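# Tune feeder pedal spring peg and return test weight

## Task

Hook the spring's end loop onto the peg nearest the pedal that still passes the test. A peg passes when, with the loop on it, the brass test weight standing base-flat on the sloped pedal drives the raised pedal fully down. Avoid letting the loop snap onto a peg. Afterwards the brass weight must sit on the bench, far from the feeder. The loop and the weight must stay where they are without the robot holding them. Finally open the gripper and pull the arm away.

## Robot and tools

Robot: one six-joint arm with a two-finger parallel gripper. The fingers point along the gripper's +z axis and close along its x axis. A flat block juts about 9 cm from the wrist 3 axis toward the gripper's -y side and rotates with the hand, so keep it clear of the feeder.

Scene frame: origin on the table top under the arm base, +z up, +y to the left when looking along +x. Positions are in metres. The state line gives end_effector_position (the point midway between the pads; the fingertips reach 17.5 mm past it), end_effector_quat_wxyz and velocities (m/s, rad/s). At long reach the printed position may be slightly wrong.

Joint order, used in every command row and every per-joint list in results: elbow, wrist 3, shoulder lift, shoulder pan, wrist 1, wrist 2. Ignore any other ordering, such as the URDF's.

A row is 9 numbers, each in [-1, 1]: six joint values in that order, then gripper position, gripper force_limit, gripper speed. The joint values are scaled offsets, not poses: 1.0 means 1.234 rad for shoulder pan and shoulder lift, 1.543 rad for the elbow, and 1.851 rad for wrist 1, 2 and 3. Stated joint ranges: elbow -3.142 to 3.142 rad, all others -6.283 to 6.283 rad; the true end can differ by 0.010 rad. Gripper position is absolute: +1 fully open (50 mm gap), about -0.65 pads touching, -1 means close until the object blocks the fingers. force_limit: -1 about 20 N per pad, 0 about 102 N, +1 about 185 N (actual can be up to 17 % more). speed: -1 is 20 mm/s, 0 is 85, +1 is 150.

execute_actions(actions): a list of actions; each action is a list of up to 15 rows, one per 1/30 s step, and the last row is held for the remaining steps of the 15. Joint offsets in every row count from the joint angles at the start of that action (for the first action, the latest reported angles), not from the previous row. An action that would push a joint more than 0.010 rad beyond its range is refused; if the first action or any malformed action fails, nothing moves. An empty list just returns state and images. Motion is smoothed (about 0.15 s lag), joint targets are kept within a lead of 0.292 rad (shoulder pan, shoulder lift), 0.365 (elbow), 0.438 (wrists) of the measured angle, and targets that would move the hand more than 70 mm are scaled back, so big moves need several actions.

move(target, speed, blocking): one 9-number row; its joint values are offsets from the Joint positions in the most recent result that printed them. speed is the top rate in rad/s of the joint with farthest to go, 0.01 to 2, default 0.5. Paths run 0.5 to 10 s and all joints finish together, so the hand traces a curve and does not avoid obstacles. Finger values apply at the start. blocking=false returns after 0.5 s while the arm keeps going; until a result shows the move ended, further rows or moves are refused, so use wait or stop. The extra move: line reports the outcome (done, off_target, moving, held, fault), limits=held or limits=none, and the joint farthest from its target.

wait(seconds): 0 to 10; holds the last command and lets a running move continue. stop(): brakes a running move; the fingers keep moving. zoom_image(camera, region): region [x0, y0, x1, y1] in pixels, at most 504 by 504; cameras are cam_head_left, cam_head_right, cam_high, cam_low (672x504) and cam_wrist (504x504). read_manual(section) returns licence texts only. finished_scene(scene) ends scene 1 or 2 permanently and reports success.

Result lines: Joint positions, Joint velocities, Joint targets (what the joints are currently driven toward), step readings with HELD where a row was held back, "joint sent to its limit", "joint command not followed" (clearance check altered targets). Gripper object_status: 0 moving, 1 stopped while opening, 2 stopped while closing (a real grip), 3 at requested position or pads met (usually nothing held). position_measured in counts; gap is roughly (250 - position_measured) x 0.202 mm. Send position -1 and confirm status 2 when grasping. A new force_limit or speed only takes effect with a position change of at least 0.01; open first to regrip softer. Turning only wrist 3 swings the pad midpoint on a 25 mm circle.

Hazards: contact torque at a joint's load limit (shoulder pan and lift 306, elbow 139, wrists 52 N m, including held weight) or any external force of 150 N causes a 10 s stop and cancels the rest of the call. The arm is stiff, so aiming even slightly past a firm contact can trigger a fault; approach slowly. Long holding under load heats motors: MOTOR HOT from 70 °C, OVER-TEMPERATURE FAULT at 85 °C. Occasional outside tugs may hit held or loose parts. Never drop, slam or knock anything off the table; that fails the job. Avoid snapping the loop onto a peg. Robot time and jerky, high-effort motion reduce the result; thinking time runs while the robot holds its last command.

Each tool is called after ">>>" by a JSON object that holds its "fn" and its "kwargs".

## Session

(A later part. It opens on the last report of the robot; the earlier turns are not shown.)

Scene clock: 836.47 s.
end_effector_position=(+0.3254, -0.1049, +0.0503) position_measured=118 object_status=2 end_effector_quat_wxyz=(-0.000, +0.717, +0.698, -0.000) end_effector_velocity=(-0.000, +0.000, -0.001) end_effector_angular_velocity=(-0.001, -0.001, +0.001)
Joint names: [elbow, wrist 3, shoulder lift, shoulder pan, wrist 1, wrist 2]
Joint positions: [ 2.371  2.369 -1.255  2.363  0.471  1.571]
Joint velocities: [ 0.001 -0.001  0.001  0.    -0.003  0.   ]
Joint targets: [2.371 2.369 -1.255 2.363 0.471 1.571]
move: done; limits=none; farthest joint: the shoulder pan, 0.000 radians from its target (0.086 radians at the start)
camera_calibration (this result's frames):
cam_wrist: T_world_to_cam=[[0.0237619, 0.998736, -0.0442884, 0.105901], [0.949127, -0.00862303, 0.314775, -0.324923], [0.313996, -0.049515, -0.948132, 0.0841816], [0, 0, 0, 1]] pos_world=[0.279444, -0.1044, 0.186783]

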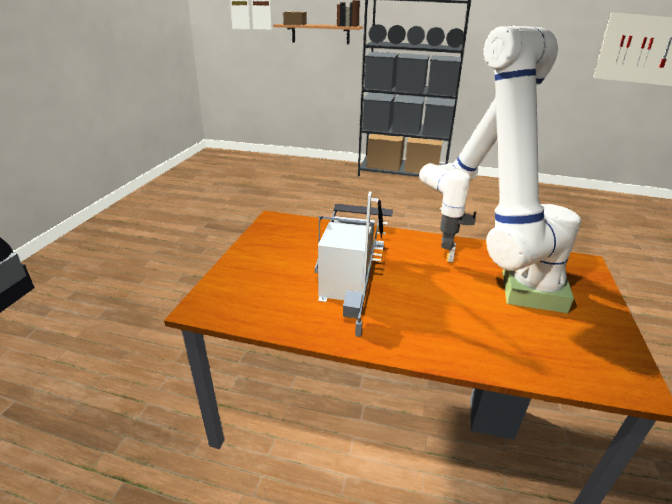

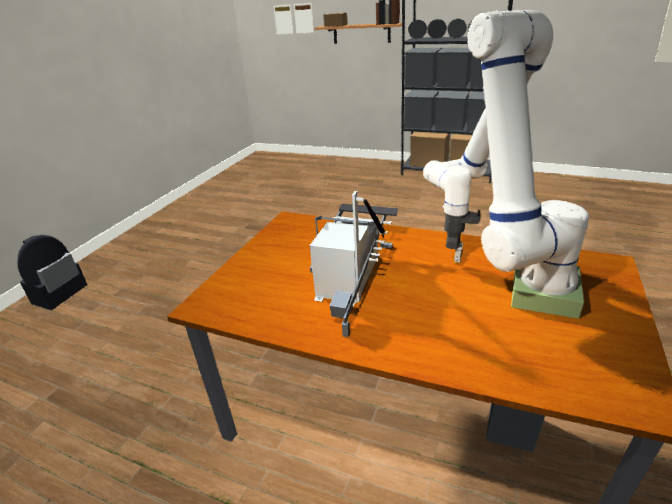

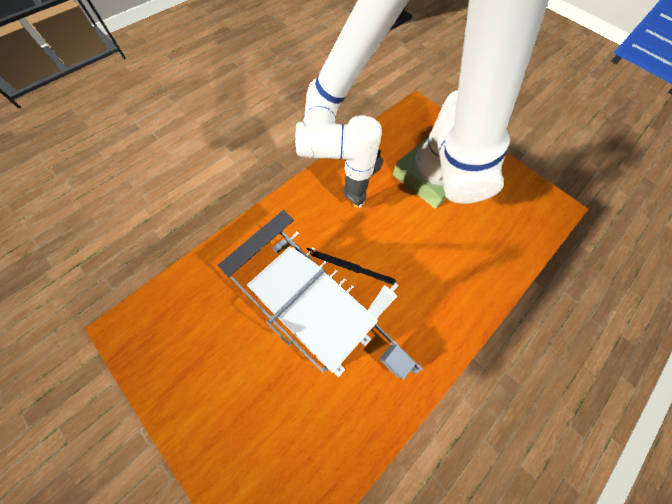

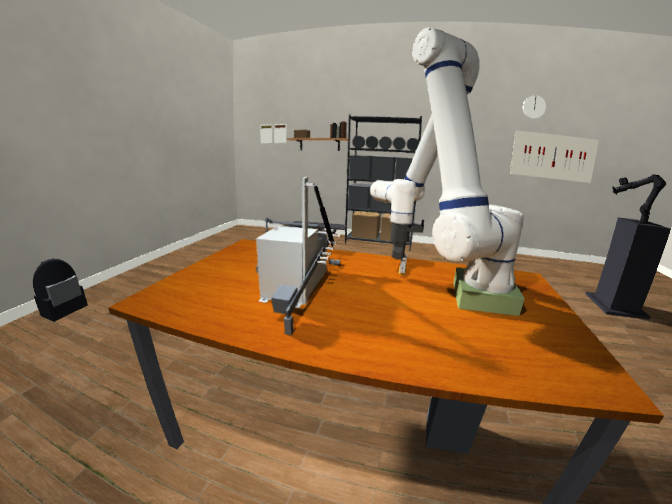

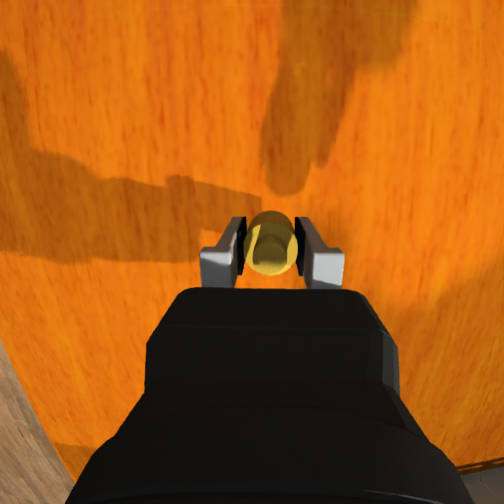

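>>> {"fn": "move", "kwargs": {"target": [0.0034,0,0.034,0,-0.0257,0,-1,-0.3,-0.5], "speed": 0.04}}

>>> {"fn": "zoom_image", "kwargs": {"camera": "cam_head_left", "region": [420,230,490,285]}}

Scene clock: 850.13 s.
end_effector_position=(+0.3256, -0.1051, +0.0305) position_measured=118 object_status=2 end_effector_quat_wxyz=(+0.000, +0.717, +0.698, -0.000) end_effector_velocity=(+0.000, -0.000, -0.001) end_effector_angular_velocity=(-0.001, -0.000, -0.001)
Joint names: [elbow, wrist 3, shoulder lift, shoulder pan, wrist 1, wrist 2]
Joint positions: [ 2.376  2.369 -1.214  2.363  0.423  1.571]
Joint velocities: [ 0.     0.     0.002 -0.001 -0.003  0.   ]
Joint targets: [2.376 2.369 -1.213 2.363 0.423 1.571]
move: done; limits=none; farthest joint: the shoulder lift, 0.001 radians from its target (0.042 radians at the start)
camera_calibration (this result's frames):
cam_wrist: T_world_to_cam=[[0.0237808, 0.998724, -0.0445471, 0.10525], [0.949046, -0.00854672, 0.315022, -0.318853], [0.314239, -0.0497687, -0.948038, 0.0652609], [0, 0, 0, 1]] pos_world=[0.279595, -0.104593, 0.167004]

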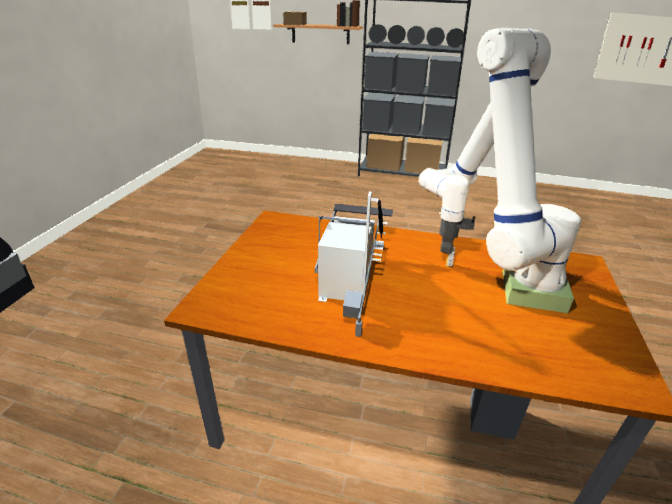

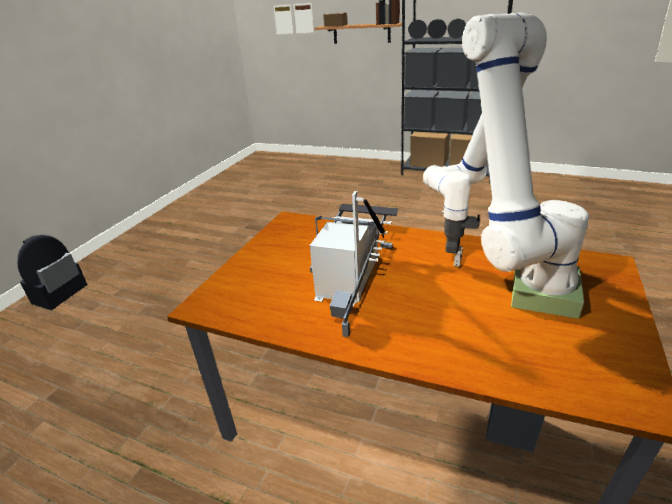

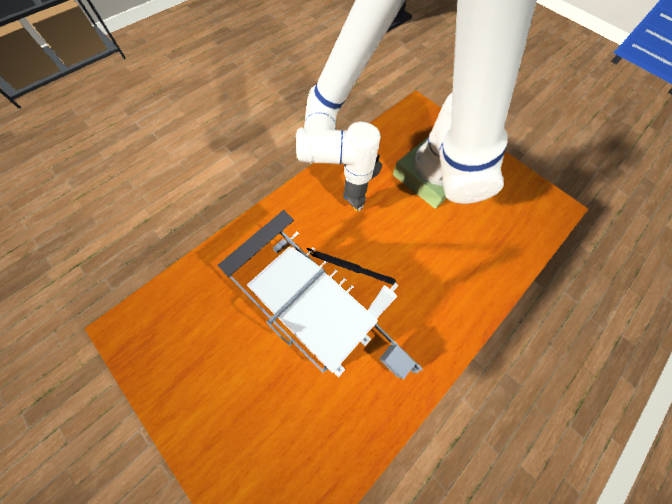

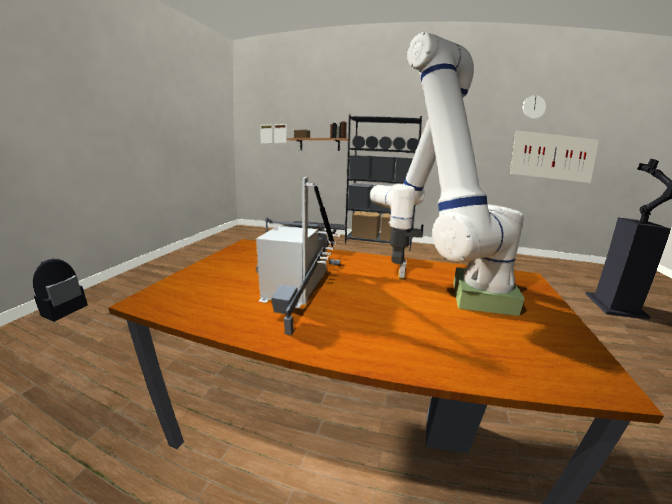

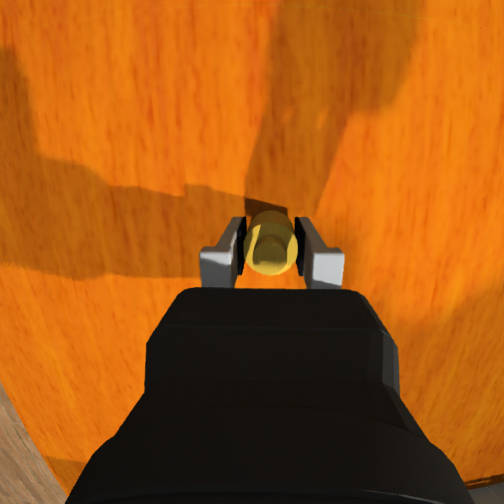

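Region (420, 230, 490, 285) of cam_head_left's 672x504 image, scaled by 7.200, with more detail than that image has; it fills the top 396 rows of this view, and the rest is white.

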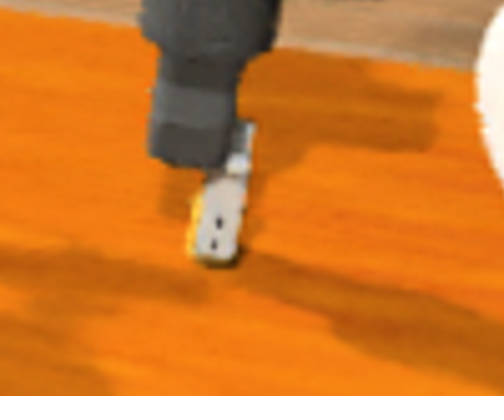

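Nearly touching; lower 2 mm more and release.

>>> {"fn": "execute_actions", "kwargs": {"actions": [[[0.0001,0,0.001,0,-0.0006,0,-1,-0.3,-0.5],[0.0001,0,0.0015,0,-0.001,0,-1,-0.3,-0.5],[0.0002,0,0.002,0,-0.0014,0,-1,-0.3,-0.5],[0.0002,0,0.0025,0,-0.0018,0,-1,-0.3,-0.5],[0.0003,0,0.003,0,-0.0022,0,-1,-0.3,-0.5],[0.0003,0,0.0035,0,-0.0026,0,-1,-0.3,-0.5],[0.0003,0,0.004,0,-0.0028,0,-1,-0.3,-0.5]],[[0,0,0,0,0,0,1,-0.3,-0.5]],[[0,0,0,0,0,0,1,-0.3,-0.5]]]}}

>>> {"fn": "move", "kwargs": {"target": [-0.04,0,-0.2,0,0.167,0,1,-0.3,-0.5], "speed": 0.25}}

Scene clock: 865.93 s.
end_effector_position=(+0.3256, -0.1051, +0.0283) position_measured=3 object_status=3 end_effector_quat_wxyz=(+0.000, +0.717, +0.698, -0.000) end_effector_velocity=(-0.000, +0.001, -0.001) end_effector_angular_velocity=(+0.001, +0.001, +0.002)
Joint names: [elbow, wrist 3, shoulder lift, shoulder pan, wrist 1, wrist 2]
Joint positions: [ 2.376  2.369 -1.209  2.363  0.418  1.571]
Joint velocities: [ 0.001 -0.     0.001  0.001 -0.    -0.   ]
Joint targets: [2.376 2.369 -1.209 2.363 0.418 1.571]
Step readings (joint positions; steps 1 to 15: 1st action; 16 to 30: 2nd action; 31 to 45: 3rd action):
0: [2.376 2.369 -1.213 2.363 0.423 1.571]
1: [2.376 2.369 -1.213 2.363 0.423 1.571]
2: [2.376 2.369 -1.213 2.363 0.423 1.571]
4: [2.376 2.369 -1.212 2.363 0.422 1.571]
8: [2.376 2.369 -1.210 2.363 0.419 1.571]
15: [2.376 2.369 -1.209 2.363 0.418 1.571]
16: [2.376 2.369 -1.209 2.363 0.418 1.571]
17: [2.376 2.369 -1.209 2.363 0.418 1.571]
19: [2.376 2.369 -1.209 2.363 0.418 1.571]
23: [2.376 2.369 -1.209 2.363 0.418 1.571]
30: [2.376 2.369 -1.209 2.363 0.418 1.571]
31: [2.376 2.369 -1.209 2.363 0.418 1.571]
32: [2.376 2.369 -1.209 2.363 0.418 1.571]
34: [2.376 2.369 -1.209 2.363 0.418 1.571]
38: [2.376 2.369 -1.209 2.363 0.418 1.571]
45: Joint positions above
camera_calibration (this result's frames):
cam_wrist: T_world_to_cam=[[0.0237664, 0.998731, -0.0444, 0.105126], [0.949092, -0.00858666, 0.314881, -0.318157], [0.3141, -0.0496233, -0.948092, 0.0632188], [0, 0, 0, 1]] pos_world=[0.279605, -0.104588, 0.164786]

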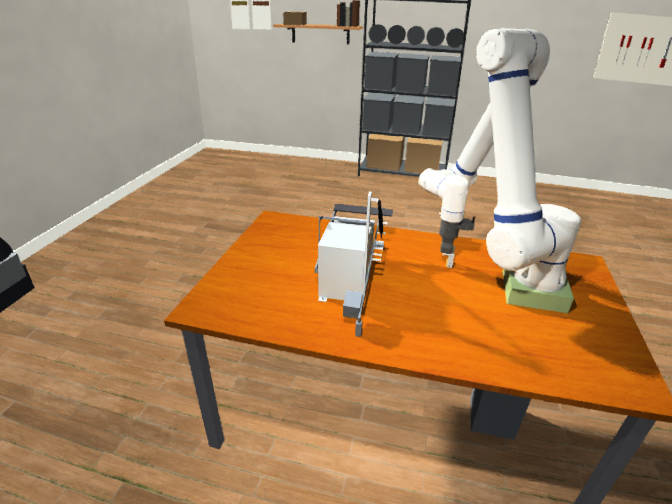

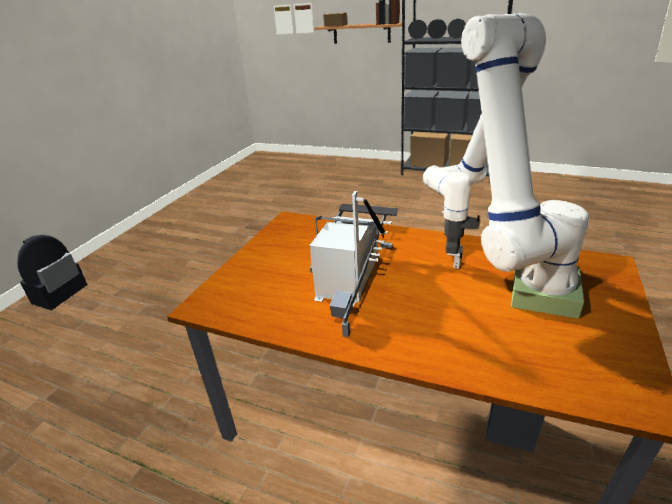

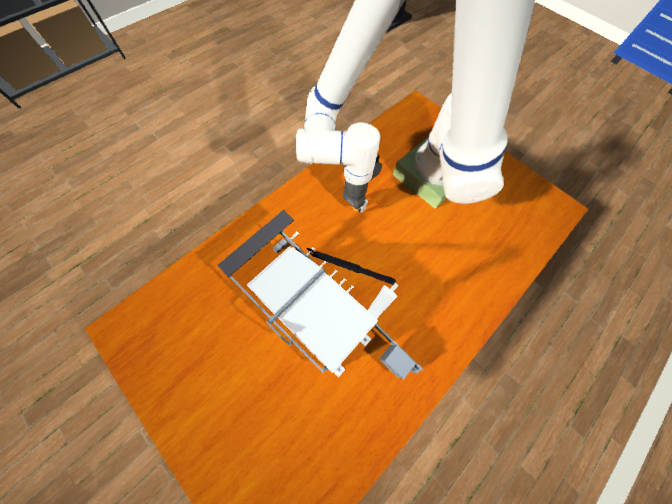

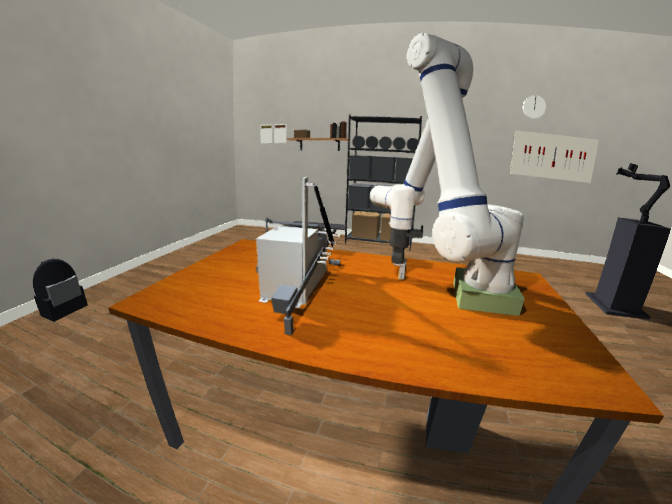

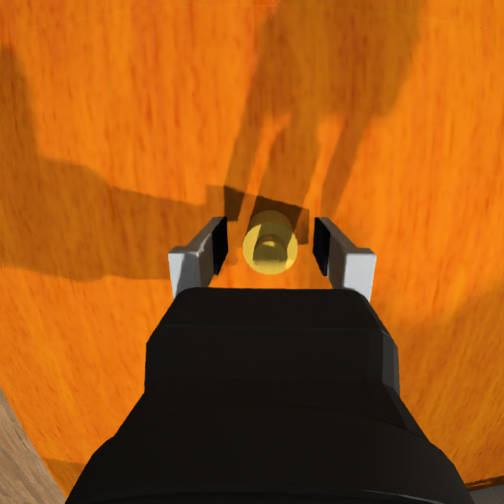

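Scene clock: 867.67 s.
end_effector_position=(+0.3254, -0.1048, +0.1570) position_measured=3 object_status=3 end_effector_quat_wxyz=(-0.000, +0.717, +0.698, -0.000) end_effector_velocity=(-0.001, -0.000, +0.001) end_effector_angular_velocity=(+0.001, +0.001, -0.003)
Joint names: [elbow, wrist 3, shoulder lift, shoulder pan, wrist 1, wrist 2]
Joint positions: [ 2.315  2.369 -1.455  2.363  0.727  1.571]
Joint velocities: [-0.     0.    -0.001 -0.002  0.003 -0.   ]
Joint targets: [2.314 2.369 -1.456 2.363 0.727 1.571]
move: done; limits=none; farthest joint: the shoulder pan, 0.000 radians from its target (0.000 radians at the start)
camera_calibration (this result's frames):
cam_wrist: T_world_to_cam=[[0.0237475, 0.998751, -0.0439611, 0.110488], [0.94923, -0.00872865, 0.314461, -0.358517], [0.313685, -0.0491969, -0.948252, 0.185496], [0, 0, 0, 1]] pos_world=[0.279504, -0.104354, 0.293494]

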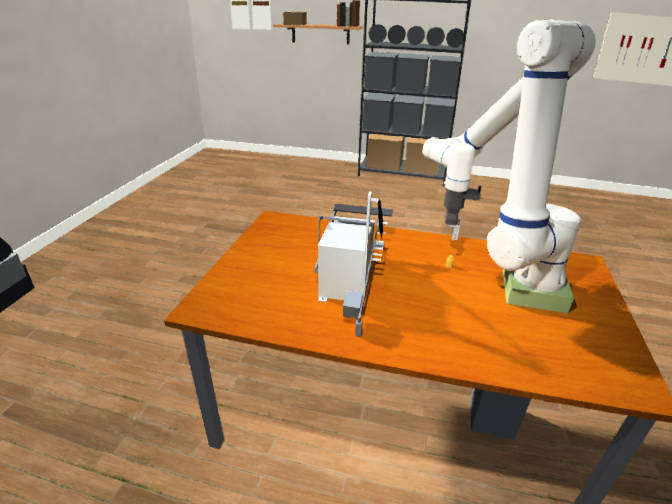

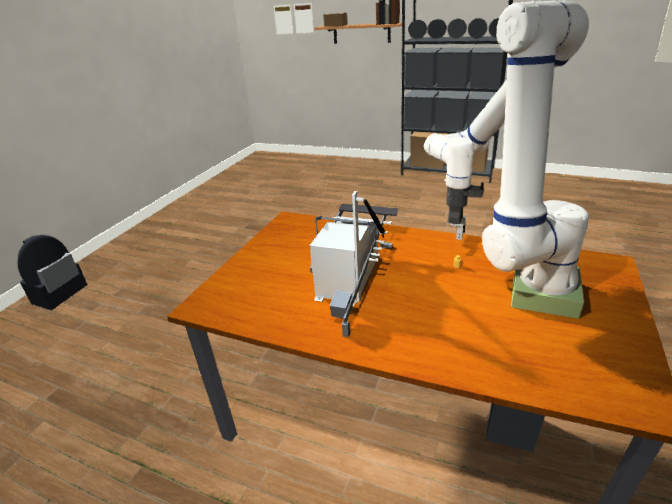

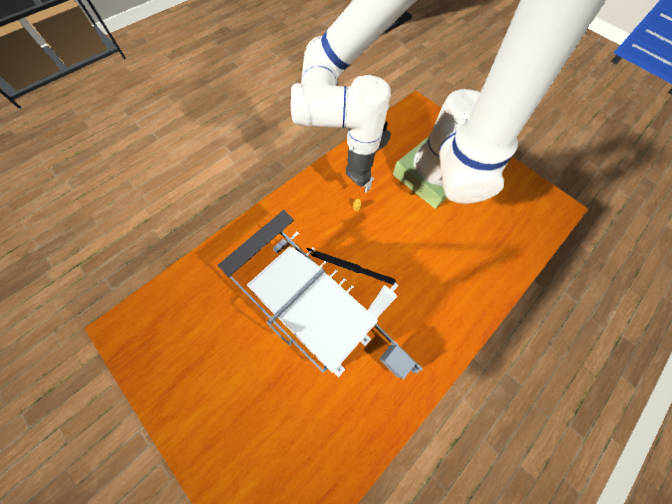

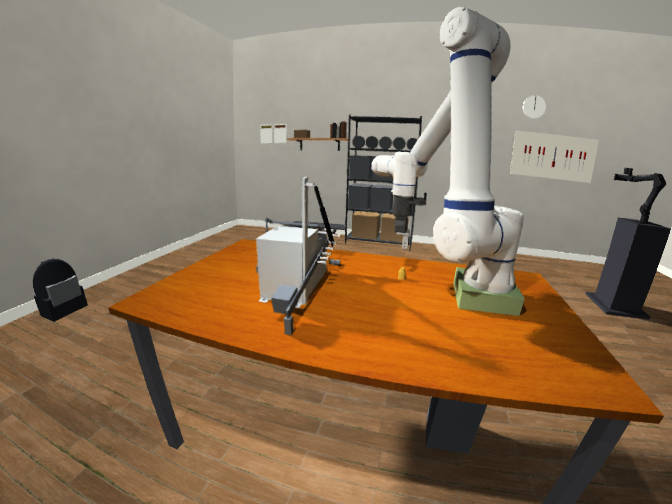

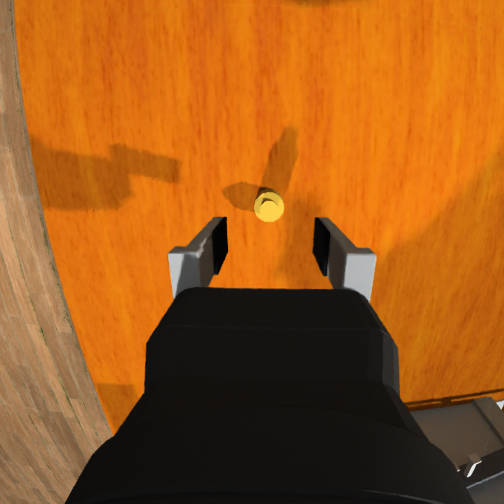

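>>> {"fn": "finished_scene", "kwargs": {"scene": 2}}

The scene is finished: the task was done.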